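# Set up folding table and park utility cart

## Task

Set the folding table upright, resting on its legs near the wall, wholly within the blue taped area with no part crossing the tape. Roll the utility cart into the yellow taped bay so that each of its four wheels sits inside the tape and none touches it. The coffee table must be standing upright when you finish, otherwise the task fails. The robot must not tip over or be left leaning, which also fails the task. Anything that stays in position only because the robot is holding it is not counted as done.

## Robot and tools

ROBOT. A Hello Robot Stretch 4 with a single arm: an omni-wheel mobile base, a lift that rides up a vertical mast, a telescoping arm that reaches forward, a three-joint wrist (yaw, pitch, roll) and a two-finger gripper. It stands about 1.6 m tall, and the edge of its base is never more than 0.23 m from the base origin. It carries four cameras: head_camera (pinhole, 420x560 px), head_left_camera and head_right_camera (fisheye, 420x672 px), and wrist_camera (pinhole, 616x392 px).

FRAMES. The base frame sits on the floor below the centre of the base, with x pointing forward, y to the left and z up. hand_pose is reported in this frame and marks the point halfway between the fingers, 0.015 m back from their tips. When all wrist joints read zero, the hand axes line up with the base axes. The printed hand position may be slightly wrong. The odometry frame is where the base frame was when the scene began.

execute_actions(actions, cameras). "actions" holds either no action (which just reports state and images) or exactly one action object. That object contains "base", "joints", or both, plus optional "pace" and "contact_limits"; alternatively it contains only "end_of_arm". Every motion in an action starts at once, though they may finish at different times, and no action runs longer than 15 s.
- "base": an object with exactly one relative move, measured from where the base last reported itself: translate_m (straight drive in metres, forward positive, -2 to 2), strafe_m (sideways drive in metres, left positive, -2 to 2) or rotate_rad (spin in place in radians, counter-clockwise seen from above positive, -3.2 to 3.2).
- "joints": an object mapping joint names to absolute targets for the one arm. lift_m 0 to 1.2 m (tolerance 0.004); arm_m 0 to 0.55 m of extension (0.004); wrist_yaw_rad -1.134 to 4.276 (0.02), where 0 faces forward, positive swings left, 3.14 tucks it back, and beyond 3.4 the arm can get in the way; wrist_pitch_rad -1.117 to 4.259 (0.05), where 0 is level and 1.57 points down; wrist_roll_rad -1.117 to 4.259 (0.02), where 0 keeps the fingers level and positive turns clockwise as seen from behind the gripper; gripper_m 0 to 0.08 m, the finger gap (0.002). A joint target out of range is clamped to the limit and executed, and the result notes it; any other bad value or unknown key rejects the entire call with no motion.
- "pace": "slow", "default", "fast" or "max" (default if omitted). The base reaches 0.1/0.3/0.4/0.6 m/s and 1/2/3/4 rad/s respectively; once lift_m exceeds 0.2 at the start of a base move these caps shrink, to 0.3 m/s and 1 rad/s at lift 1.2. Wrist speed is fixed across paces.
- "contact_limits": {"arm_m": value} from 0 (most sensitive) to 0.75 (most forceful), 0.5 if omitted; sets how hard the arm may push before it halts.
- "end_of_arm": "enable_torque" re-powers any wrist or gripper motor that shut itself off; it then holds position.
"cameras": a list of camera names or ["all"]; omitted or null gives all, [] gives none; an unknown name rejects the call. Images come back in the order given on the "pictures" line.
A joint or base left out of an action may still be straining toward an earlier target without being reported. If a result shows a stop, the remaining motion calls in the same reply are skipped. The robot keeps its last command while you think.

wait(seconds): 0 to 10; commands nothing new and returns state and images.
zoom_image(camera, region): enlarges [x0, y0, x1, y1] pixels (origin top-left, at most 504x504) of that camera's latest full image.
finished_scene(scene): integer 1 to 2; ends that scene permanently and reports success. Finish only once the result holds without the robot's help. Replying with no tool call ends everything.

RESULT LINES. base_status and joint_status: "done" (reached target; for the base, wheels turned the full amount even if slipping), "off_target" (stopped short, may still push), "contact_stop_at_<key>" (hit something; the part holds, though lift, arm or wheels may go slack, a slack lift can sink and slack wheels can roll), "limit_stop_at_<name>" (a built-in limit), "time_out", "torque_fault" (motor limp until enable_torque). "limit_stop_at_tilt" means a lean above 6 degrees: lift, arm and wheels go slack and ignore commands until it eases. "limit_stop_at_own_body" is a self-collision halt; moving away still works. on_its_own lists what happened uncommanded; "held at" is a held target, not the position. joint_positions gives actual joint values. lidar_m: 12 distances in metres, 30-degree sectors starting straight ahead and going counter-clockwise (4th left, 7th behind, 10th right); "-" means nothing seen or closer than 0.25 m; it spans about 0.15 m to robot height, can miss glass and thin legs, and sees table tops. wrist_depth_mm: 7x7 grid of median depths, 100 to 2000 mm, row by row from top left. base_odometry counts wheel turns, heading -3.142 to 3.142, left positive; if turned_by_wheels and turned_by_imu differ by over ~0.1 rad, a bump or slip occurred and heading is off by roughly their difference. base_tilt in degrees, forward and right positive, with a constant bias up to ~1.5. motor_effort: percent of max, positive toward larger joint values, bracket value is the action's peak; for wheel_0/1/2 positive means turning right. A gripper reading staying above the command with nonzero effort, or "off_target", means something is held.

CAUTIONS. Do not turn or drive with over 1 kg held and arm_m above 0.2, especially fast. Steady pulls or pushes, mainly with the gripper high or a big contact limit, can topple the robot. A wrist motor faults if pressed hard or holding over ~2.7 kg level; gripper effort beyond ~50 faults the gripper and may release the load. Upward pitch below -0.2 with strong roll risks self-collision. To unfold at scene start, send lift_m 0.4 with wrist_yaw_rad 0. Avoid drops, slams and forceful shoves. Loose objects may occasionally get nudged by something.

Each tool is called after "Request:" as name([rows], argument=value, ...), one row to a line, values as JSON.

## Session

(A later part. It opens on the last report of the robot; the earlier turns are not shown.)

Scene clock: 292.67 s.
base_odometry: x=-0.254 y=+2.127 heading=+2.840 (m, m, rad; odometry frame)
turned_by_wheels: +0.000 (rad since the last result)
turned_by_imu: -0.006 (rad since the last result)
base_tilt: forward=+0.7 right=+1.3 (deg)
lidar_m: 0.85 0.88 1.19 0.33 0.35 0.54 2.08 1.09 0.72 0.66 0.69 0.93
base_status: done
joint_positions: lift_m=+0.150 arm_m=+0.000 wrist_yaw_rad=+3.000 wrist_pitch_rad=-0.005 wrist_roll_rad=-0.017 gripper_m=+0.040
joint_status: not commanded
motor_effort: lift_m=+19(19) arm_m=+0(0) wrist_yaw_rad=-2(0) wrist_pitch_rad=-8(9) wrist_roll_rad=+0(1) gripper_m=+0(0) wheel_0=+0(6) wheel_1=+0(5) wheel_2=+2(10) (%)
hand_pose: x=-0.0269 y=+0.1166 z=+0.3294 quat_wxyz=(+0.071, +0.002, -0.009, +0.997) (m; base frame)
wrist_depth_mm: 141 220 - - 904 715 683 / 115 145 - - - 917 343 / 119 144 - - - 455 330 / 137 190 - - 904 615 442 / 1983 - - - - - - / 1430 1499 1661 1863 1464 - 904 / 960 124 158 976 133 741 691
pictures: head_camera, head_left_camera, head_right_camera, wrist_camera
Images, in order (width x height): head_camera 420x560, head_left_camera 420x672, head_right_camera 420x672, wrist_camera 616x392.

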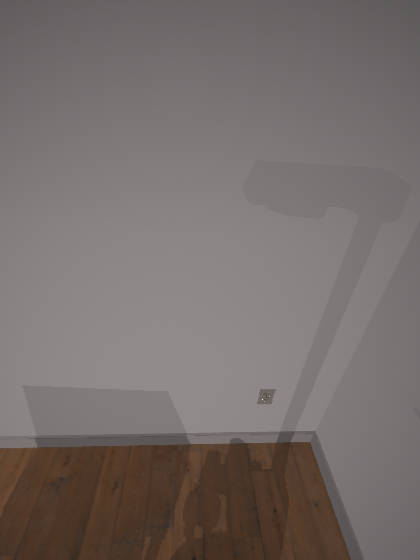

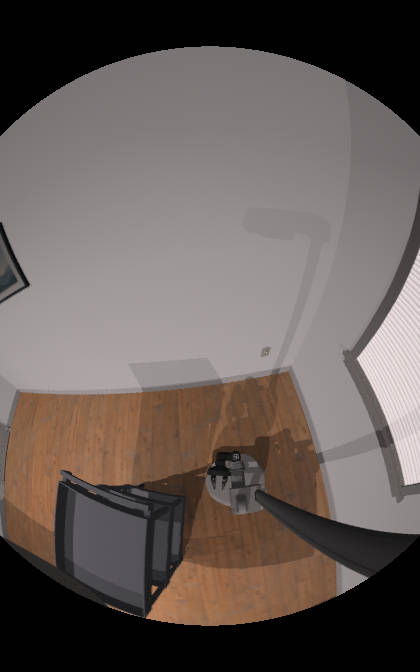

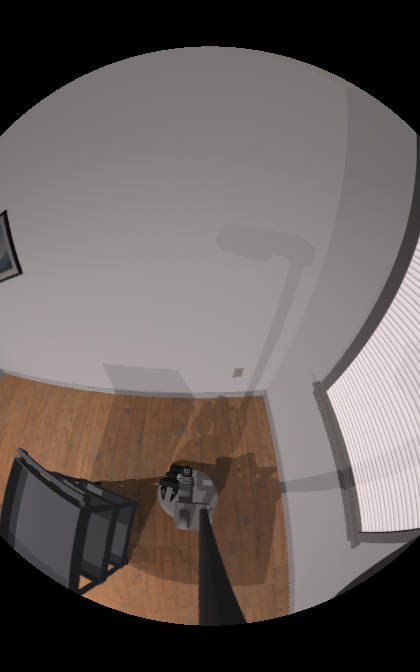

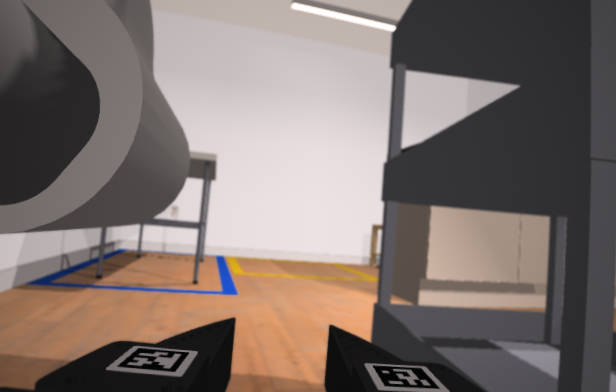

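Request:
execute_actions([
  {"base":{"translate_m":0.42}},
], cameras=[])

Request:
execute_actions([
  {"base":{"strafe_m":0.58}},
], cameras=[])

Request:
execute_actions([
  {"base":{"rotate_rad":-3.1}},
])

Scene clock: 302.17 s.
base_odometry: x=-0.655 y=+2.251 heading=+2.840 (m, m, rad; odometry frame)
turned_by_wheels: +0.000 (rad since the last result)
turned_by_imu: -0.002 (rad since the last result)
base_tilt: forward=+0.7 right=+1.3 (deg)
lidar_m: 0.43 0.46 0.60 1.43 0.65 0.57 - 1.01 0.68 0.63 0.69 0.46
base_status: done
joint_positions: lift_m=+0.150 arm_m=+0.000 wrist_yaw_rad=+3.000 wrist_pitch_rad=-0.005 wrist_roll_rad=-0.017 gripper_m=+0.040
joint_status: not commanded
motor_effort: lift_m=+19(19) arm_m=+0(0) wrist_yaw_rad=+0(1) wrist_pitch_rad=-9(8) wrist_roll_rad=+1(1) gripper_m=+0(0) wheel_0=+0(6) wheel_1=+0(3) wheel_2=+1(10) (%)
hand_pose: x=-0.0269 y=+0.1166 z=+0.3294 quat_wxyz=(+0.071, +0.002, -0.009, +0.997) (m; base frame)
wrist_depth_mm: 141 220 - - 820 750 759 / 115 145 - - 1025 976 878 / 119 144 - - 1366 - - / 137 189 - - 723 732 741 / 1921 - - - - - - / 1366 1499 1708 1618 1078 1160 - / 946 124 158 976 133 707 723
pictures: none
No camera images: the call's "cameras" was empty. Leave "cameras" out to get every camera's image.

Scene clock: 305.43 s.
base_odometry: x=-0.828 y=+1.697 heading=+2.840 (m, m, rad; odometry frame)
turned_by_wheels: +0.000 (rad since the last result)
turned_by_imu: -0.001 (rad since the last result)
base_tilt: forward=+0.7 right=+1.3 (deg)
lidar_m: 0.38 0.40 0.55 1.31 2.53 0.45 0.43 0.47 1.31 1.21 0.62 0.43
base_status: done
joint_positions: lift_m=+0.150 arm_m=+0.000 wrist_yaw_rad=+3.000 wrist_pitch_rad=-0.005 wrist_roll_rad=-0.017 gripper_m=+0.040
joint_status: not commanded
motor_effort: lift_m=+19(19) arm_m=+0(0) wrist_yaw_rad=-1(1) wrist_pitch_rad=-10(10) wrist_roll_rad=+0(1) gripper_m=+0(0) wheel_0=+2(8) wheel_1=-1(8) wheel_2=+0(1) (%)
hand_pose: x=-0.0269 y=+0.1166 z=+0.3294 quat_wxyz=(+0.071, +0.002, -0.009, +0.997) (m; base frame)
wrist_depth_mm: 141 221 788 788 - - - / 115 145 1138 1118 - - - / 119 144 627 640 - - - / 137 190 - - - - - / - - - - - - - / 597 878 1008 1430 1921 - - / 585 124 158 615 133 1229 1281
pictures: none
No camera images: the call's "cameras" was empty. Leave "cameras" out to get every camera's image.

Scene clock: 308.27 s.
base_odometry: x=-0.828 y=+1.697 heading=-0.260 (m, m, rad; odometry frame)
turned_by_wheels: -3.100 (rad since the last result)
turned_by_imu: -3.139 (rad since the last result)
base_tilt: forward=+0.7 right=+1.4 (deg)
lidar_m: 0.43 0.49 1.30 1.24 0.63 0.44 0.42 0.42 0.55 1.38 2.51 0.44
base_status: done
joint_positions: lift_m=+0.150 arm_m=+0.000 wrist_yaw_rad=+3.000 wrist_pitch_rad=-0.005 wrist_roll_rad=-0.017 gripper_m=+0.040
joint_status: not commanded
motor_effort: lift_m=+19(19) arm_m=-1(1) wrist_yaw_rad=-1(1) wrist_pitch_rad=-11(8) wrist_roll_rad=+0(1) gripper_m=+0(0) wheel_0=+1(6) wheel_1=+1(8) wheel_2=+1(10) (%)
hand_pose: x=-0.0269 y=+0.1166 z=+0.3294 quat_wxyz=(+0.071, +0.002, -0.009, +0.997) (m; base frame)
wrist_depth_mm: 141 220 564 591 634 676 715 / 115 145 559 591 627 668 707 / 119 144 554 591 621 668 707 / 137 190 549 585 621 654 699 / 492 517 544 580 615 647 683 / 492 517 539 569 609 640 676 / 484 124 158 554 133 640 676
pictures: head_camera, head_left_camera, head_right_camera, wrist_camera
Images, in order (width x height): head_camera 420x560, head_left_camera 420x672, head_right_camera 420x672, wrist_camera 616x392.

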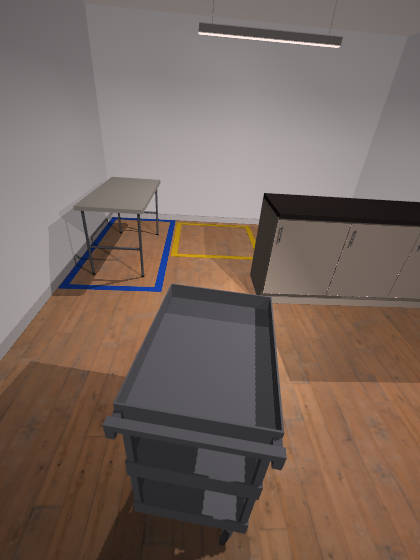

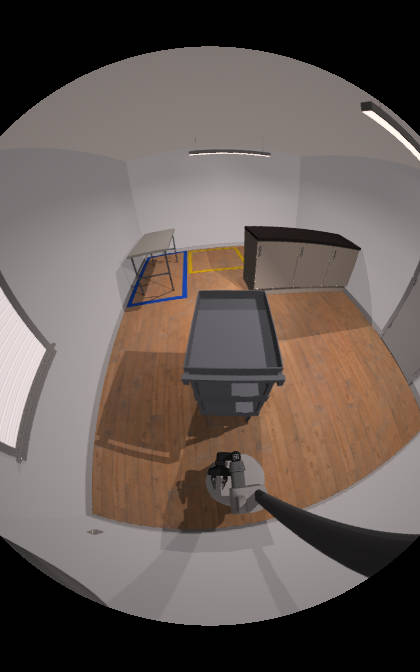

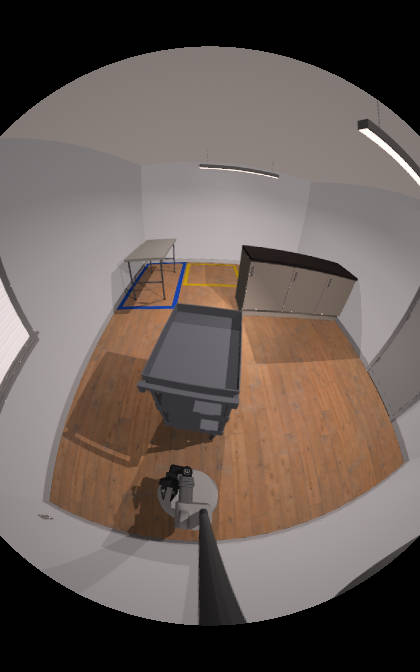

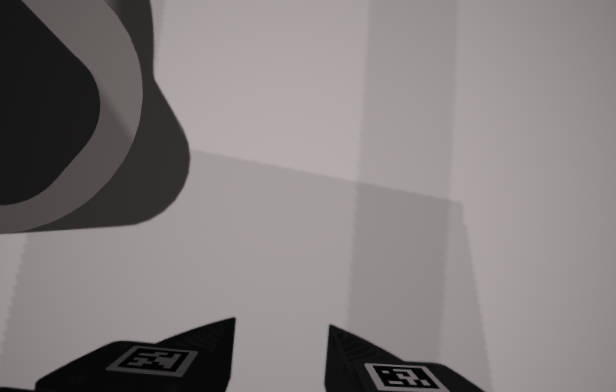

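Request:
execute_actions([
  {"base":{"translate_m":0.6},"pace":"slow"},
], cameras=["head_camera","head_left_camera"])

Scene clock: 321.60 s.
base_odometry: x=-0.248 y=+1.543 heading=-0.259 (m, m, rad; odometry frame)
turned_by_wheels: +0.000 (rad since the last result)
turned_by_imu: -0.004 (rad since the last result)
base_tilt: forward=+0.6 right=+1.4 (deg)
lidar_m: 0.25 0.25 1.34 1.27 1.32 1.08 1.01 1.05 1.35 2.39 0.25 0.25
base_status: done
joint_positions: lift_m=+0.150 arm_m=+0.000 wrist_yaw_rad=+3.000 wrist_pitch_rad=-0.005 wrist_roll_rad=-0.017 gripper_m=+0.040
joint_status: not commanded
motor_effort: lift_m=+19(19) arm_m=-1(1) wrist_yaw_rad=+0(1) wrist_pitch_rad=-7(9) wrist_roll_rad=+1(1) gripper_m=+0(0) wheel_0=+2(7) wheel_1=+2(3) wheel_2=-1(10) (%)
hand_pose: x=-0.0269 y=+0.1166 z=+0.3294 quat_wxyz=(+0.071, +0.002, -0.009, +0.997) (m; base frame)
wrist_depth_mm: 141 220 1182 1255 1336 1430 1499 / 115 145 1182 1255 1336 1397 1464 / 119 144 1182 1229 1308 1397 1430 / 136 190 1160 1205 1308 1397 1397 / 1008 1098 1138 1205 1308 1397 1397 / 1008 1078 1138 1182 1281 1366 1366 / 946 124 158 976 133 1229 1255
pictures: head_camera, head_left_camera
Images, in order (width x height): head_camera 420x560, head_left_camera 420x672.

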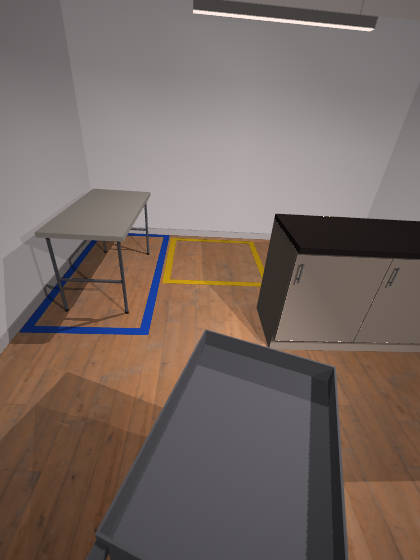

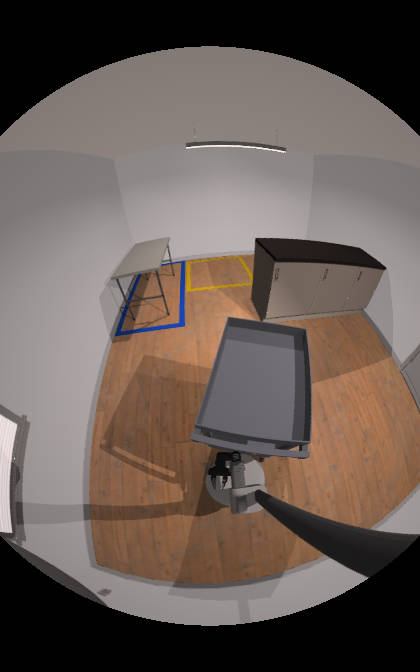

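Request:
execute_actions([
  {"base":{"translate_m":-0.3},"joints":{"lift_m":0.95}},
], cameras=[])

Request:
execute_actions([
  {"base":{"rotate_rad":-0.2},"joints":{"wrist_yaw_rad":0,"wrist_roll_rad":1.57,"gripper_m":0.08}},
])

Scene clock: 333.30 s.
base_odometry: x=-0.538 y=+1.620 heading=-0.260 (m, m, rad; odometry frame)
turned_by_wheels: +0.000 (rad since the last result)
turned_by_imu: -0.001 (rad since the last result)
base_tilt: forward=+0.7 right=+1.3 (deg)
lidar_m: 0.41 0.51 1.31 1.24 1.11 0.74 0.71 0.72 0.93 2.37 2.46 0.41
base_status: done
joint_positions: lift_m=+0.950 arm_m=+0.000 wrist_yaw_rad=+3.000 wrist_pitch_rad=-0.005 wrist_roll_rad=-0.017 gripper_m=+0.040
joint_status: all done
motor_effort: lift_m=+26(25) arm_m=-1(1) wrist_yaw_rad=-2(1) wrist_pitch_rad=-10(9) wrist_roll_rad=+2(2) gripper_m=+0(0) wheel_0=-1(7) wheel_1=-1(6) wheel_2=+0(8) (%)
hand_pose: x=-0.0269 y=+0.1166 z=+1.1289 quat_wxyz=(+0.071, +0.002, -0.009, +0.997) (m; base frame)
wrist_depth_mm: 141 220 866 917 976 1042 1118 / 115 145 854 904 976 1025 1098 / 119 144 854 917 960 1025 1098 / 137 190 842 891 946 1008 1098 / 759 809 842 878 960 1008 1078 / 759 798 842 878 931 991 1060 / 750 124 158 866 133 976 1042
pictures: none
No camera images: the call's "cameras" was empty. Leave "cameras" out to get every camera's image.

Scene clock: 335.63 s.
base_odometry: x=-0.538 y=+1.620 heading=-0.459 (m, m, rad; odometry frame)
turned_by_wheels: -0.200 (rad since the last result)
turned_by_imu: -0.203 (rad since the last result)
base_tilt: forward=+0.7 right=+1.3 (deg)
lidar_m: 0.42 0.45 1.48 1.26 1.26 0.82 0.70 0.69 0.80 1.47 2.36 0.43
base_status: done
joint_positions: lift_m=+0.950 arm_m=+0.000 wrist_yaw_rad=+0.001 wrist_pitch_rad=-0.005 wrist_roll_rad=+1.570 gripper_m=+0.080
joint_status: all done
motor_effort: lift_m=+25(25) arm_m=-1(1) wrist_yaw_rad=-2(8) wrist_pitch_rad=-9(10) wrist_roll_rad=+2(4) gripper_m=+2(3) wheel_0=+1(8) wheel_1=+0(1) wheel_2=+2(8) (%)
hand_pose: x=+0.3840 y=-0.0873 z=+1.1289 quat_wxyz=(+0.708, +0.707, -0.001, +0.002) (m; base frame)
wrist_depth_mm: - - - - - - 1708 / - - - - 1983 1983 1618 / - - - - 1983 - 1537 / - - - - 1808 750 1336 / - - - - 1921 634 452 / - - - - 891 621 449 / - 122 - - 146 539 449
pictures: head_camera, head_left_camera, head_right_camera, wrist_camera
Images, in order (width x height): head_camera 420x560, head_left_camera 420x672, head_right_camera 420x672, wrist_camera 616x392.

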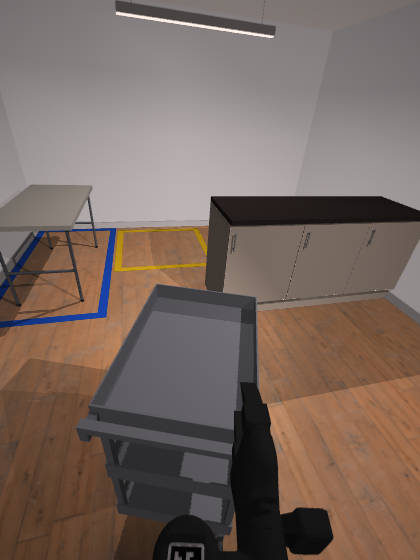

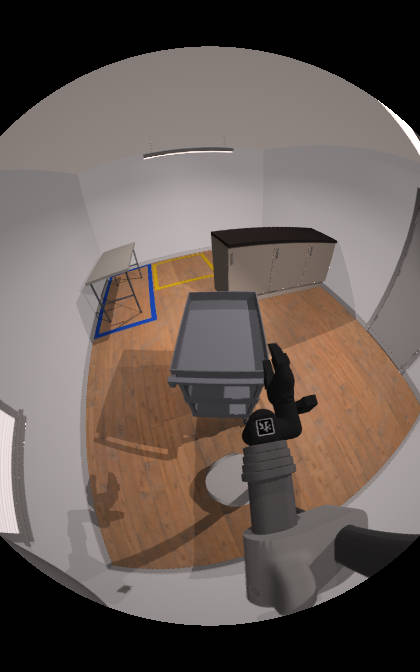

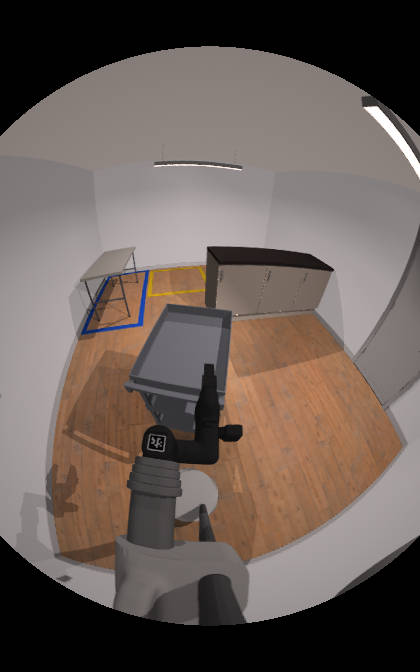

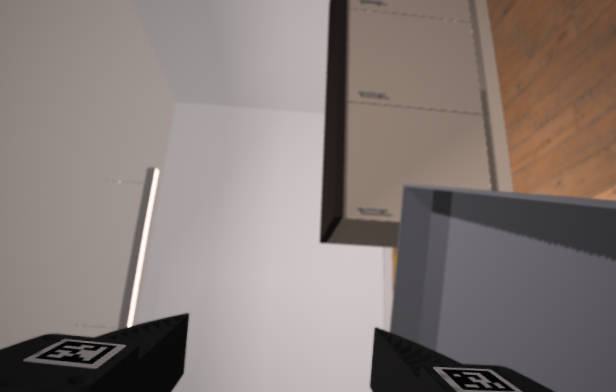

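Request:
execute_actions([
  {"base":{"translate_m":-0.15}},
], cameras=[])

Request:
execute_actions([
  {"base":{"strafe_m":0.2}},
], cameras=[])

Request:
execute_actions([
  {"base":{"rotate_rad":-0.15},"joints":{"lift_m":0.7}},
])

Scene clock: 348.83 s.
base_odometry: x=-0.672 y=+1.687 heading=-0.460 (m, m, rad; odometry frame)
turned_by_wheels: +0.000 (rad since the last result)
turned_by_imu: -0.001 (rad since the last result)
base_tilt: forward=+0.7 right=+1.3 (deg)
lidar_m: 0.57 0.61 1.42 1.23 1.15 0.66 0.57 0.55 0.67 1.11 2.44 0.57
base_status: done
joint_positions: lift_m=+0.950 arm_m=+0.000 wrist_yaw_rad=+0.000 wrist_pitch_rad=-0.005 wrist_roll_rad=+1.570 gripper_m=+0.080
joint_status: not commanded
motor_effort: lift_m=+25(25) arm_m=-1(1) wrist_yaw_rad=-1(3) wrist_pitch_rad=-9(9) wrist_roll_rad=+2(2) gripper_m=+2(1) wheel_0=-1(7) wheel_1=-1(5) wheel_2=-2(9) (%)
hand_pose: x=+0.3840 y=-0.0874 z=+1.1289 quat_wxyz=(+0.708, +0.707, -0.002, +0.002) (m; base frame)
wrist_depth_mm: - - - - - - 1618 / - - - - - - 1618 / - - - - - - 1537 / - - - - 1921 1863 1464 / - - - - 1042 634 375 / - - - - 1042 621 368 / - 122 - - 146 427 379
pictures: none
No camera images: the call's "cameras" was empty. Leave "cameras" out to get every camera's image.

Scene clock: 350.77 s.
base_odometry: x=-0.583 y=+1.866 heading=-0.460 (m, m, rad; odometry frame)
turned_by_wheels: +0.000 (rad since the last result)
turned_by_imu: -0.001 (rad since the last result)
base_tilt: forward=+0.7 right=+1.3 (deg)
lidar_m: 0.59 2.11 1.17 1.03 1.02 0.70 0.61 0.60 0.72 1.19 2.62 0.60
base_status: done
joint_positions: lift_m=+0.950 arm_m=+0.000 wrist_yaw_rad=+0.000 wrist_pitch_rad=-0.005 wrist_roll_rad=+1.570 gripper_m=+0.080
joint_status: not commanded
motor_effort: lift_m=+25(25) arm_m=+0(1) wrist_yaw_rad=-1(1) wrist_pitch_rad=-10(9) wrist_roll_rad=+2(2) gripper_m=+1(1) wheel_0=-1(12) wheel_1=+0(11) wheel_2=+0(1) (%)
hand_pose: x=+0.3840 y=-0.0874 z=+1.1289 quat_wxyz=(+0.708, +0.707, -0.002, +0.002) (m; base frame)
wrist_depth_mm: 1983 - - - - - 433 / - - - - - 627 394 / - - - - 1042 661 389 / - - - - 1042 640 384 / - - - - 1078 634 399 / - - - - 1042 627 452 / - 122 - - 146 452 455
pictures: none
No camera images: the call's "cameras" was empty. Leave "cameras" out to get every camera's image.

Scene clock: 352.87 s.
base_odometry: x=-0.583 y=+1.866 heading=-0.610 (m, m, rad; odometry frame)
turned_by_wheels: -0.150 (rad since the last result)
turned_by_imu: -0.152 (rad since the last result)
base_tilt: forward=+0.7 right=+1.3 (deg)
lidar_m: 0.58 0.60 1.34 1.04 1.03 0.81 0.63 0.60 0.65 0.94 2.65 0.61
base_status: done
joint_positions: lift_m=+0.700 arm_m=+0.000 wrist_yaw_rad=+0.000 wrist_pitch_rad=-0.005 wrist_roll_rad=+1.570 gripper_m=+0.080
joint_status: all done
motor_effort: lift_m=+18(23) arm_m=-1(1) wrist_yaw_rad=-1(1) wrist_pitch_rad=-8(8) wrist_roll_rad=+2(3) gripper_m=+2(2) wheel_0=+1(4) wheel_1=+1(12) wheel_2=+0(4) (%)
hand_pose: x=+0.3840 y=-0.0874 z=+0.8795 quat_wxyz=(+0.708, +0.707, -0.002, +0.002) (m; base frame)
wrist_depth_mm: - - - - - 1863 1281 / - - - - - 1863 1229 / - - - 455 473 661 480 / - - - 455 1060 768 473 / - - - 442 1078 768 466 / - - - 439 1042 750 459 / - 122 - 433 146 654 452
pictures: head_camera, head_left_camera, head_right_camera, wrist_camera
Images, in order (width x height): head_camera 420x560, head_left_camera 420x672, head_right_camera 420x672, wrist_camera 616x392.

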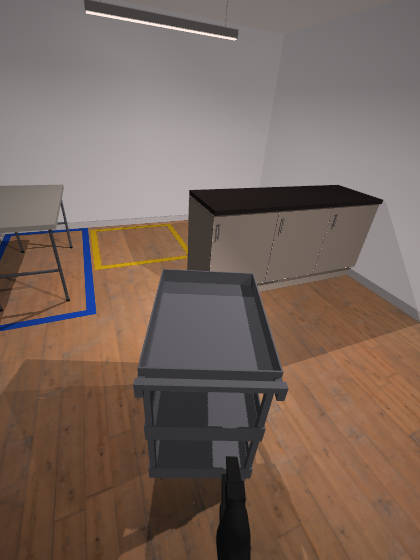

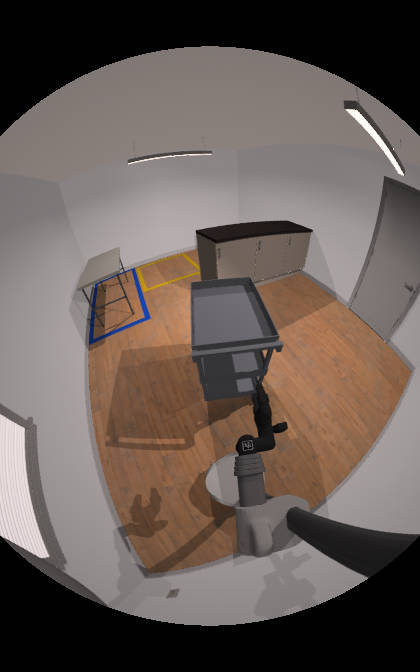

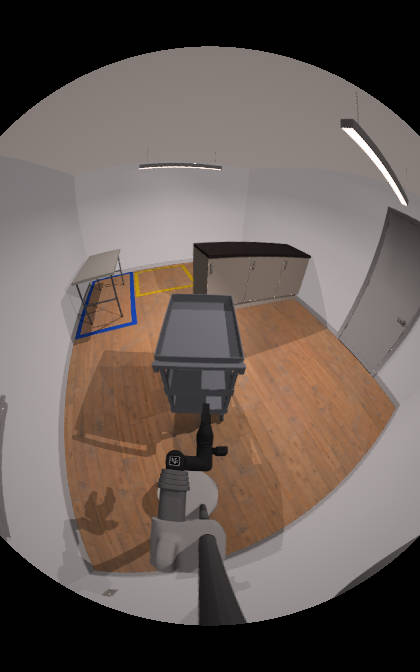

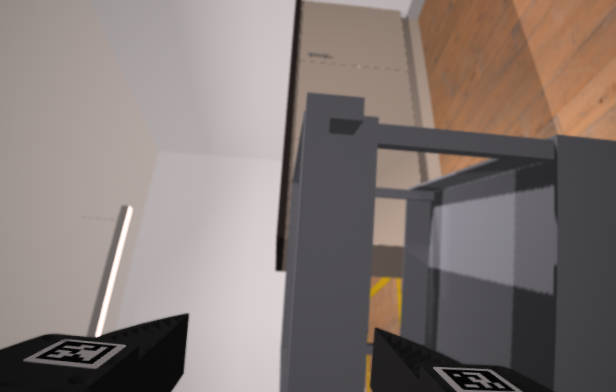

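Request:
execute_actions([
  {"joints":{"lift_m":0.655,"arm_m":0.1}},
], cameras=["wrist_camera","head_camera"])

Scene clock: 359.00 s.
base_odometry: x=-0.583 y=+1.866 heading=-0.610 (m, m, rad; odometry frame)
turned_by_wheels: +0.000 (rad since the last result)
turned_by_imu: -0.001 (rad since the last result)
base_tilt: forward=+0.7 right=+1.3 (deg)
lidar_m: 0.59 0.61 1.34 1.03 1.02 0.80 0.61 0.60 0.67 0.97 2.64 0.61
base_status: not commanded
joint_positions: lift_m=+0.655 arm_m=+0.099 wrist_yaw_rad=+0.000 wrist_pitch_rad=-0.005 wrist_roll_rad=+1.570 gripper_m=+0.080
joint_status: all done
motor_effort: lift_m=+17(15) arm_m=+4(3) wrist_yaw_rad=-1(1) wrist_pitch_rad=-10(9) wrist_roll_rad=+2(2) gripper_m=+2(1) wheel_0=+1(1) wheel_1=+1(1) wheel_2=+0(0) (%)
hand_pose: x=+0.4828 y=-0.0874 z=+0.8345 quat_wxyz=(+0.708, +0.707, -0.002, +0.002) (m; base frame)
wrist_depth_mm: - - - - - 1756 1205 / - - - 303 - 1618 1205 / - - - 351 - 544 379 / - - - 349 1921 699 504 / - - - 345 1863 683 496 / - - - 338 960 676 492 / - 122 274 332 146 580 484
pictures: head_camera, wrist_camera
Images, in order (width x height): head_camera 420x560, wrist_camera 616x392.

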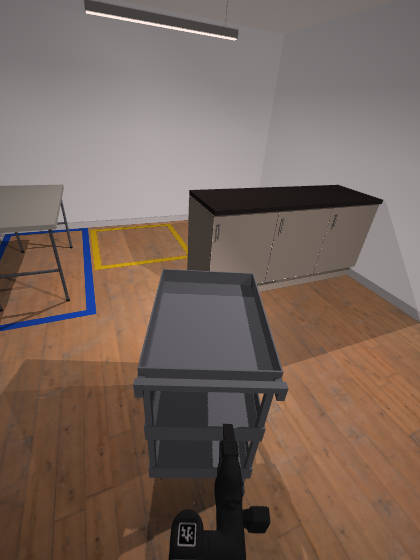

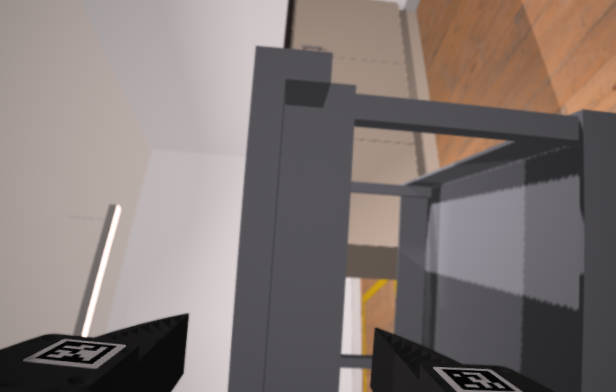

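Request:
execute_actions([
  {"joints":{"lift_m":0.672,"arm_m":0.19}},
], cameras=["wrist_camera","head_camera"])

Scene clock: 365.13 s.
base_odometry: x=-0.583 y=+1.866 heading=-0.610 (m, m, rad; odometry frame)
turned_by_wheels: +0.000 (rad since the last result)
turned_by_imu: -0.001 (rad since the last result)
base_tilt: forward=+0.7 right=+1.3 (deg)
lidar_m: 0.59 0.62 1.35 1.04 1.03 0.81 0.61 0.59 0.65 0.97 2.64 0.62
base_status: not commanded
joint_positions: lift_m=+0.672 arm_m=+0.189 wrist_yaw_rad=+0.000 wrist_pitch_rad=-0.005 wrist_roll_rad=+1.570 gripper_m=+0.080
joint_status: all done
motor_effort: lift_m=+26(24) arm_m=+4(5) wrist_yaw_rad=-2(1) wrist_pitch_rad=-9(11) wrist_roll_rad=+2(2) gripper_m=+2(2) wheel_0=+1(1) wheel_1=+0(1) wheel_2=+0(0) (%)
hand_pose: x=+0.5728 y=-0.0874 z=+0.8508 quat_wxyz=(+0.708, +0.707, -0.002, +0.002) (m; base frame)
wrist_depth_mm: - - - 205 - 1756 1229 / - - - 202 270 281 283 / - - - 259 263 1708 488 / - - - 255 878 723 521 / - - - 252 878 723 512 / - - - 249 866 691 504 / - 122 - 246 146 609 496
pictures: head_camera, wrist_camera
Images, in order (width x height): head_camera 420x560, wrist_camera 616x392.

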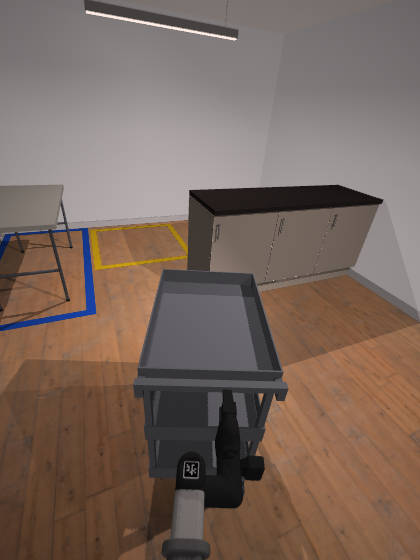

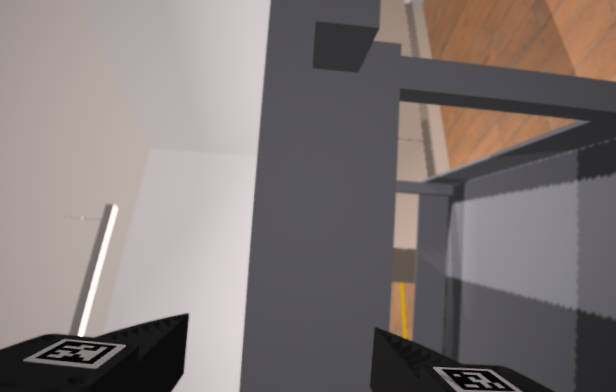

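Request:
execute_actions([
  {"joints":{"arm_m":0.26},"contact_limits":{"arm_m":0.2}},
], cameras=["wrist_camera"])

Request:
execute_actions([
  {"joints":{"gripper_m":0.01}},
], cameras=["wrist_camera","head_camera"])

Scene clock: 370.53 s.
base_odometry: x=-0.583 y=+1.866 heading=-0.610 (m, m, rad; odometry frame)
turned_by_wheels: +0.000 (rad since the last result)
turned_by_imu: -0.001 (rad since the last result)
base_tilt: forward=+0.7 right=+1.3 (deg)
lidar_m: 0.58 0.60 1.35 1.04 1.03 0.79 0.61 0.60 0.66 0.97 2.64 0.63
base_status: not commanded
joint_positions: lift_m=+0.672 arm_m=+0.259 wrist_yaw_rad=+0.000 wrist_pitch_rad=-0.005 wrist_roll_rad=+1.570 gripper_m=+0.080
joint_status: all done
motor_effort: lift_m=+26(26) arm_m=+4(4) wrist_yaw_rad=-1(1) wrist_pitch_rad=-8(11) wrist_roll_rad=+2(2) gripper_m=+2(2) wheel_0=+1(1) wheel_1=+1(1) wheel_2=+0(0) (%)
contact_limits: arm_m 0.2
hand_pose: x=+0.6428 y=-0.0874 z=+0.8508 quat_wxyz=(+0.708, +0.707, -0.002, +0.002) (m; base frame)
wrist_depth_mm: - - - 130 196 207 209 / - - - 129 195 1618 1138 / - - - 126 191 1756 504 / - - - 125 189 723 521 / - - - 123 185 715 512 / - - - 180 183 699 500 / - 122 156 177 146 609 492
pictures: wrist_camera
Images, in order (width x height): wrist_camera 616x392.

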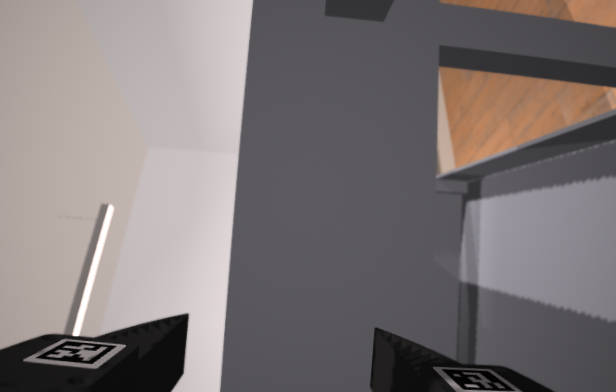

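Scene clock: 371.80 s.
base_odometry: x=-0.583 y=+1.866 heading=-0.610 (m, m, rad; odometry frame)
turned_by_wheels: +0.000 (rad since the last result)
turned_by_imu: +0.000 (rad since the last result)
base_tilt: forward=+0.7 right=+1.3 (deg)
lidar_m: 0.57 0.62 1.35 1.05 1.02 0.81 0.62 0.59 0.65 0.97 2.65 0.62
base_status: not commanded
joint_positions: lift_m=+0.672 arm_m=+0.259 wrist_yaw_rad=+0.000 wrist_pitch_rad=-0.012 wrist_roll_rad=+1.570 gripper_m=+0.023
joint_status: gripper_m off_target (ended at +0.023, target +0.010)
on_its_own: gripper_m is held at +0.019, not at your +0.010, by its contact guard: the fingers met something
motor_effort: lift_m=+22(26) arm_m=+4(4) wrist_yaw_rad=+0(0) wrist_pitch_rad=+13(13) wrist_roll_rad=+1(1) gripper_m=-41(43) wheel_0=+1(1) wheel_1=+1(1) wheel_2=+0(0) (%)
hand_pose: x=+0.6428 y=-0.0875 z=+0.8528 quat_wxyz=(+0.707, +0.707, -0.004, +0.004) (m; base frame)
wrist_depth_mm: - - - 130 195 206 207 / - - - 128 192 1576 1182 / - - - 126 190 1618 539 / - - - 124 187 707 530 / - - - 123 184 699 530 / - - - 121 182 723 517 / - - 118 119 179 707 504
pictures: head_camera, wrist_camera
Images, in order (width x height): head_camera 420x560, wrist_camera 616x392.

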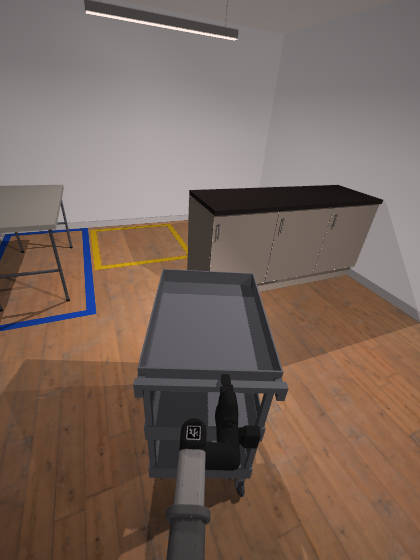

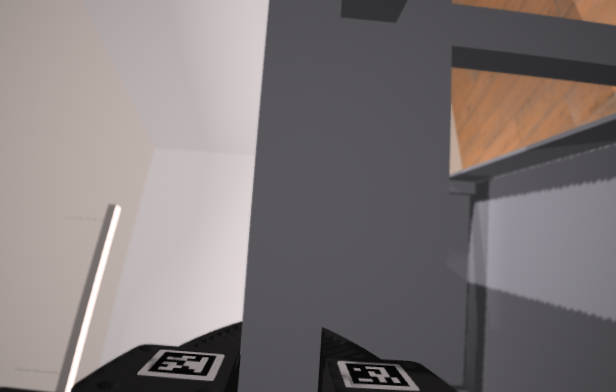

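Request:
execute_actions([
  {"base":{"rotate_rad":0.15},"pace":"slow"},
], cameras=["head_camera"])

Scene clock: 381.27 s.
base_odometry: x=-0.584 y=+1.866 heading=-0.461 (m, m, rad; odometry frame)
turned_by_wheels: +0.149 (rad since the last result)
turned_by_imu: +0.150 (rad since the last result)
base_tilt: forward=+0.7 right=+1.3 (deg)
lidar_m: 0.63 2.09 1.18 1.03 1.01 0.70 0.61 0.61 0.71 1.22 2.63 0.60
base_status: done
joint_positions: lift_m=+0.672 arm_m=+0.259 wrist_yaw_rad=-0.006 wrist_pitch_rad=-0.013 wrist_roll_rad=+1.567 gripper_m=+0.023
joint_status: not commanded
on_its_own: gripper_m is held at +0.019, not at your +0.010, by its contact guard: the fingers met something; wrist_yaw_rad is at rest, and its effort (+17) is outside its rest range (-13 to +13)
motor_effort: lift_m=+22(22) arm_m=+4(5) wrist_yaw_rad=+17(44) wrist_pitch_rad=+18(16) wrist_roll_rad=+8(9) gripper_m=-38(40) wheel_0=-6(14) wheel_1=-2(10) wheel_2=-6(13) (%)
hand_pose: x=+0.6424 y=-0.0887 z=+0.8529 quat_wxyz=(+0.708, +0.706, -0.007, +0.002) (m; base frame)
wrist_depth_mm: - - - - 154 157 1255 / - - - 101 159 161 525 / - - - 103 163 640 539 / - - - 105 167 668 535 / - - - 109 173 691 525 / - - - 112 178 691 517 / - - 115 115 181 634 504
pictures: head_camera
Images, in order (width x height): head_camera 420x560.

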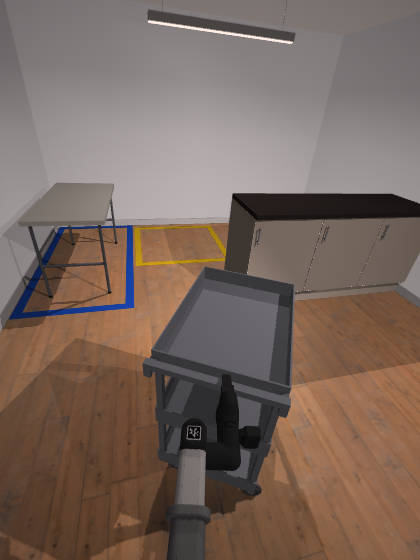

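Request:
execute_actions([
  {"base":{"strafe_m":-0.2},"pace":"slow"},
], cameras=["head_camera"])

Scene clock: 389.73 s.
base_odometry: x=-0.672 y=+1.687 heading=-0.460 (m, m, rad; odometry frame)
turned_by_wheels: +0.001 (rad since the last result)
turned_by_imu: +0.001 (rad since the last result)
base_tilt: forward=+0.7 right=+1.3 (deg)
lidar_m: 0.58 0.63 1.43 1.21 1.13 0.64 0.55 0.56 0.66 1.12 2.42 0.62
base_status: done
joint_positions: lift_m=+0.672 arm_m=+0.259 wrist_yaw_rad=+0.008 wrist_pitch_rad=-0.011 wrist_roll_rad=+1.568 gripper_m=+0.023
joint_status: not commanded
on_its_own: gripper_m is held at +0.019, not at your +0.010, by its contact guard: the fingers met something; wrist_yaw_rad is at rest, and its effort (-22) is outside its rest range (-13 to +13)
motor_effort: lift_m=+21(22) arm_m=+3(3) wrist_yaw_rad=-22(30) wrist_pitch_rad=+10(15) wrist_roll_rad=+8(9) gripper_m=-37(38) wheel_0=+6(12) wheel_1=-1(3) wheel_2=+3(5) (%)
hand_pose: x=+0.6436 y=-0.0858 z=+0.8526 quat_wxyz=(+0.708, +0.706, -0.001, +0.007) (m; base frame)
wrist_depth_mm: - - - 121 183 191 194 / - - - 120 182 1537 1229 / - - - 120 182 723 512 / - - - 119 182 707 535 / - - - 119 181 707 525 / - - - 118 181 707 512 / - - 118 118 180 707 500
pictures: head_camera
Images, in order (width x height): head_camera 420x560.

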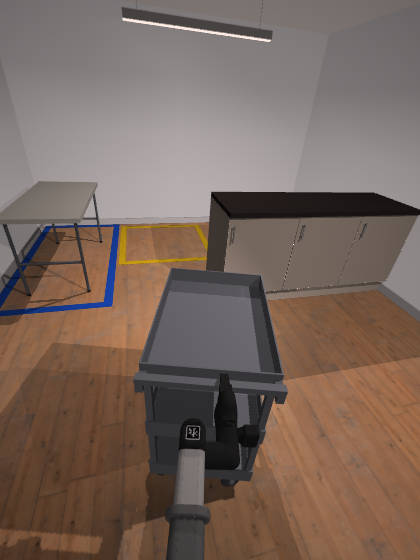

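Request:
execute_actions([
  {"base":{"strafe_m":-0.1},"pace":"slow"},
], cameras=[])

Request:
execute_actions([
  {"base":{"rotate_rad":0.15},"pace":"slow"},
], cameras=[])

Request:
execute_actions([
  {"base":{"strafe_m":-0.2},"pace":"slow"},
], cameras=[])

Request:
execute_actions([
  {"base":{"rotate_rad":0.15},"pace":"slow"},
], cameras=[])

Request:
execute_actions([
  {"base":{"strafe_m":-0.1},"pace":"slow"},
], cameras=["head_camera","head_left_camera"])

Scene clock: 402.00 s.
base_odometry: x=-0.717 y=+1.597 heading=-0.459 (m, m, rad; odometry frame)
turned_by_wheels: +0.001 (rad since the last result)
turned_by_imu: +0.000 (rad since the last result)
base_tilt: forward=+0.7 right=+1.3 (deg)
lidar_m: 0.58 0.62 1.54 1.32 1.10 0.61 0.52 0.53 0.63 1.08 2.33 0.62
base_status: done
joint_positions: lift_m=+0.672 arm_m=+0.259 wrist_yaw_rad=+0.007 wrist_pitch_rad=-0.011 wrist_roll_rad=+1.568 gripper_m=+0.023
joint_status: not commanded
on_its_own: gripper_m is held at +0.019, not at your +0.010, by its contact guard: the fingers met something; wrist_yaw_rad is at rest, and its effort (-20) is outside its rest range (-13 to +13)
motor_effort: lift_m=+21(21) arm_m=+3(3) wrist_yaw_rad=-20(26) wrist_pitch_rad=+10(9) wrist_roll_rad=+8(8) gripper_m=-38(38) wheel_0=+4(10) wheel_1=+1(7) wheel_2=+2(4) (%)
hand_pose: x=+0.6436 y=-0.0860 z=+0.8526 quat_wxyz=(+0.708, +0.706, -0.002, +0.006) (m; base frame)
wrist_depth_mm: - - - 138 204 216 1160 / - - - 135 201 236 231 / - - - 132 196 1756 1182 / - - - 129 191 750 535 / - - - 126 187 741 525 / - - - 123 183 732 517 / - - 119 120 180 707 508
pictures: none
No camera images: the call's "cameras" was empty. Leave "cameras" out to get every camera's image.

Scene clock: 403.07 s.
base_odometry: x=-0.717 y=+1.597 heading=-0.311 (m, m, rad; odometry frame)
turned_by_wheels: +0.149 (rad since the last result)
turned_by_imu: +0.150 (rad since the last result)
base_tilt: forward=+0.6 right=+1.4 (deg)
lidar_m: 0.60 2.14 1.42 1.33 0.91 0.58 0.53 0.52 0.66 1.53 2.42 0.60
base_status: done
joint_positions: lift_m=+0.672 arm_m=+0.259 wrist_yaw_rad=-0.008 wrist_pitch_rad=-0.013 wrist_roll_rad=+1.567 gripper_m=+0.023
joint_status: not commanded
on_its_own: gripper_m is held at +0.019, not at your +0.010, by its contact guard: the fingers met something; wrist_yaw_rad is at rest, and its effort (+22) is outside its rest range (-13 to +13)
motor_effort: lift_m=+21(21) arm_m=+4(4) wrist_yaw_rad=+22(41) wrist_pitch_rad=+15(14) wrist_roll_rad=+9(8) gripper_m=-38(38) wheel_0=-6(14) wheel_1=-2(8) wheel_2=-8(10) (%)
hand_pose: x=+0.6422 y=-0.0891 z=+0.8530 quat_wxyz=(+0.708, +0.706, -0.007, +0.002) (m; base frame)
wrist_depth_mm: - - - 107 167 187 1182 / - - - 109 169 1537 1182 / - - - 110 171 676 544 / - - - 112 174 676 539 / - - - 114 176 691 525 / - - - 115 179 683 517 / - - 116 116 180 668 504
pictures: none
No camera images: the call's "cameras" was empty. Leave "cameras" out to get every camera's image.

Scene clock: 406.23 s.
base_odometry: x=-0.778 y=+1.407 heading=-0.310 (m, m, rad; odometry frame)
turned_by_wheels: +0.001 (rad since the last result)
turned_by_imu: +0.001 (rad since the last result)
base_tilt: forward=+0.7 right=+1.3 (deg)
lidar_m: 0.58 0.60 1.66 1.52 0.85 0.54 0.52 0.53 0.64 1.53 2.21 0.61
base_status: done
joint_positions: lift_m=+0.672 arm_m=+0.260 wrist_yaw_rad=+0.009 wrist_pitch_rad=-0.011 wrist_roll_rad=+1.567 gripper_m=+0.023
joint_status: not commanded
on_its_own: gripper_m is held at +0.019, not at your +0.010, by its contact guard: the fingers met something; wrist_yaw_rad is at rest, and its effort (-27) is outside its rest range (-13 to +13)
motor_effort: lift_m=+21(21) arm_m=+2(4) wrist_yaw_rad=-27(27) wrist_pitch_rad=+11(15) wrist_roll_rad=+9(9) gripper_m=-38(37) wheel_0=+4(10) wheel_1=-1(6) wheel_2=+5(7) (%)
hand_pose: x=+0.6440 y=-0.0855 z=+0.8526 quat_wxyz=(+0.708, +0.706, -0.001, +0.007) (m; base frame)
wrist_depth_mm: - - - 132 198 208 210 / - - - 130 195 1430 1160 / - - - 128 192 1618 539 / - - - 125 189 668 530 / - - - 123 186 699 525 / - - - 121 182 723 512 / - - 118 119 180 707 504
pictures: none
No camera images: the call's "cameras" was empty. Leave "cameras" out to get every camera's image.

Scene clock: 407.30 s.
base_odometry: x=-0.778 y=+1.407 heading=-0.162 (m, m, rad; odometry frame)
turned_by_wheels: +0.149 (rad since the last result)
turned_by_imu: +0.150 (rad since the last result)
base_tilt: forward=+0.7 right=+1.3 (deg)
lidar_m: 0.61 2.08 1.54 1.52 0.70 0.54 0.51 0.54 0.76 2.15 2.27 0.60
base_status: done
joint_positions: lift_m=+0.672 arm_m=+0.260 wrist_yaw_rad=-0.008 wrist_pitch_rad=-0.013 wrist_roll_rad=+1.567 gripper_m=+0.023
joint_status: not commanded
on_its_own: gripper_m is held at +0.019, not at your +0.010, by its contact guard: the fingers met something; wrist_yaw_rad is at rest, and its effort (+20) is outside its rest range (-13 to +13)
motor_effort: lift_m=+21(21) arm_m=+2(3) wrist_yaw_rad=+20(39) wrist_pitch_rad=+13(14) wrist_roll_rad=+9(9) gripper_m=-38(38) wheel_0=-6(12) wheel_1=-4(7) wheel_2=-8(13) (%)
hand_pose: x=+0.6424 y=-0.0890 z=+0.8530 quat_wxyz=(+0.708, +0.706, -0.007, +0.002) (m; base frame)
wrist_depth_mm: - - - 105 164 191 1255 / - - - 107 167 621 597 / - - - 108 169 683 549 / - - - 110 172 668 535 / - - - 112 176 691 525 / - - - 114 179 676 517 / - - 115 116 180 661 508
pictures: none
No camera images: the call's "cameras" was empty. Leave "cameras" out to get every camera's image.

Scene clock: 409.43 s.
base_odometry: x=-0.794 y=+1.308 heading=-0.161 (m, m, rad; odometry frame)
turned_by_wheels: +0.001 (rad since the last result)
turned_by_imu: +0.001 (rad since the last result)
base_tilt: forward=+0.7 right=+1.4 (deg)
lidar_m: 0.60 0.65 1.67 1.60 0.70 0.54 0.51 0.56 0.77 2.03 2.18 0.61
base_status: done
joint_positions: lift_m=+0.672 arm_m=+0.260 wrist_yaw_rad=+0.009 wrist_pitch_rad=-0.011 wrist_roll_rad=+1.567 gripper_m=+0.023
joint_status: not commanded
on_its_own: gripper_m is held at +0.019, not at your +0.010, by its contact guard: the fingers met something; wrist_yaw_rad is at rest, and its effort (-28) is outside its rest range (-13 to +13)
motor_effort: lift_m=+21(21) arm_m=+2(2) wrist_yaw_rad=-28(28) wrist_pitch_rad=+4(12) wrist_roll_rad=+8(9) gripper_m=-38(38) wheel_0=+4(9) wheel_1=+0(9) wheel_2=+4(7) (%)
hand_pose: x=+0.6440 y=-0.0854 z=+0.8526 quat_wxyz=(+0.708, +0.706, -0.001, +0.007) (m; base frame)
wrist_depth_mm: - - - 114 175 189 200 / - - - 114 176 1576 1255 / - - - 115 176 634 517 / - - - 116 178 715 539 / - - - 116 179 691 530 / - - - 117 179 683 517 / - - 116 117 180 699 508
pictures: head_camera, head_left_camera
Images, in order (width x height): head_camera 420x560, head_left_camera 420x672.

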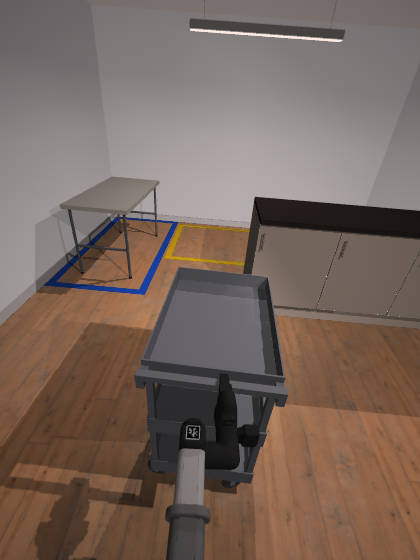

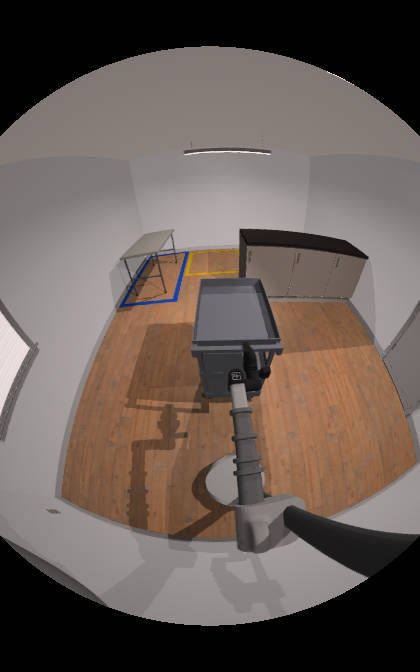

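Request:
execute_actions([
  {"base":{"translate_m":1.0},"pace":"slow"},
], cameras=["head_camera","head_left_camera"])

action 0: "base": translate_m = 1.0 would last too long for one action: at the pace "slow" translate_m can be at most 0.766 in either direction: name a faster pace, or command the rest in another action

Request:
execute_actions([
  {"base":{"translate_m":0.76},"pace":"slow"},
], cameras=["head_camera","head_left_camera"])

Scene clock: 425.90 s.
base_odometry: x=-0.044 y=+1.186 heading=-0.161 (m, m, rad; odometry frame)
turned_by_wheels: +0.000 (rad since the last result)
turned_by_imu: -0.010 (rad since the last result)
base_tilt: forward=+0.7 right=+1.3 (deg)
lidar_m: 0.64 1.85 1.64 1.59 1.69 1.33 1.27 1.35 1.90 2.07 1.66 0.52
base_status: done
joint_positions: lift_m=+0.672 arm_m=+0.260 wrist_yaw_rad=-0.009 wrist_pitch_rad=-0.011 wrist_roll_rad=+1.565 gripper_m=+0.023
joint_status: not commanded
on_its_own: gripper_m is held at +0.019, not at your +0.010, by its contact guard: the fingers met something; wrist_yaw_rad is at rest, and its effort (+24) is outside its rest range (-13 to +13)
motor_effort: lift_m=+21(21) arm_m=+2(2) wrist_yaw_rad=+24(28) wrist_pitch_rad=+8(16) wrist_roll_rad=+13(14) gripper_m=-38(38) wheel_0=-1(6) wheel_1=+1(4) wheel_2=-4(11) (%)
hand_pose: x=+0.6425 y=-0.0893 z=+0.8526 quat_wxyz=(+0.709, +0.705, -0.007, +0.001) (m; base frame)
wrist_depth_mm: - - - - - - - / - - - - - - - / - - - - - 112 496 / - - - - 136 131 535 / - - - - 158 530 500 / - - - - 199 1618 462 / - - 106 - 236 1499 424
pictures: head_camera, head_left_camera
Images, in order (width x height): head_camera 420x560, head_left_camera 420x672.

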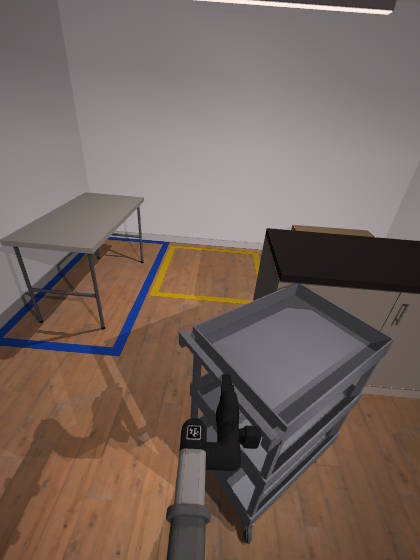

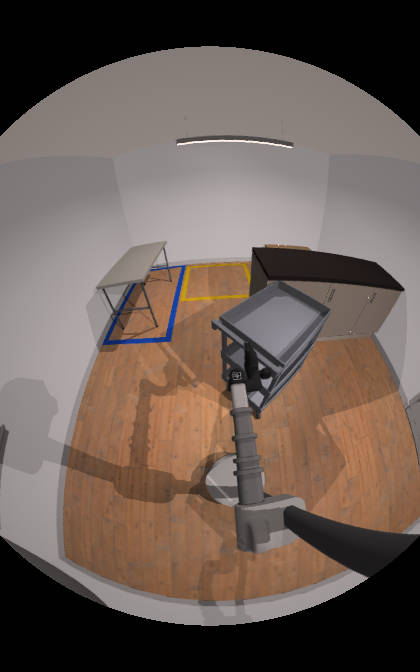

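Request:
execute_actions([
  {"base":{"translate_m":-0.55},"pace":"slow"},
], cameras=["head_camera"])

Scene clock: 436.63 s.
base_odometry: x=-0.586 y=+1.274 heading=-0.160 (m, m, rad; odometry frame)
turned_by_wheels: +0.001 (rad since the last result)
turned_by_imu: +0.004 (rad since the last result)
base_tilt: forward=+0.7 right=+1.3 (deg)
lidar_m: 0.63 2.22 1.68 1.61 1.00 0.75 0.74 0.77 1.10 2.04 2.16 0.57
base_status: done
joint_positions: lift_m=+0.672 arm_m=+0.260 wrist_yaw_rad=+0.010 wrist_pitch_rad=-0.010 wrist_roll_rad=+1.568 gripper_m=+0.023
joint_status: not commanded
on_its_own: gripper_m is held at +0.019, not at your +0.010, by its contact guard: the fingers met something; wrist_yaw_rad is at rest, and its effort (-30) is outside its rest range (-13 to +13)
motor_effort: lift_m=+20(21) arm_m=+1(2) wrist_yaw_rad=-30(35) wrist_pitch_rad=+5(11) wrist_roll_rad=+6(14) gripper_m=-39(40) wheel_0=+2(9) wheel_1=+2(5) wheel_2=+8(12) (%)
hand_pose: x=+0.6442 y=-0.0852 z=+0.8525 quat_wxyz=(+0.708, +0.706, +0.000, +0.007) (m; base frame)
wrist_depth_mm: - - - - 133 134 559 / - - - - 141 143 549 / - - - - 149 153 544 / - - - - 158 627 535 / - - - - 167 654 525 / - - - 105 179 647 517 / - - 112 112 186 1618 488
pictures: head_camera
Images, in order (width x height): head_camera 420x560.

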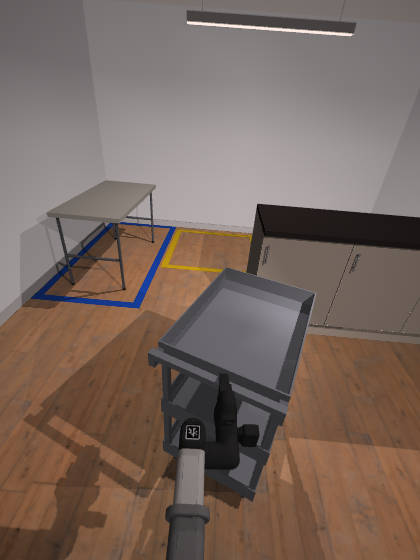

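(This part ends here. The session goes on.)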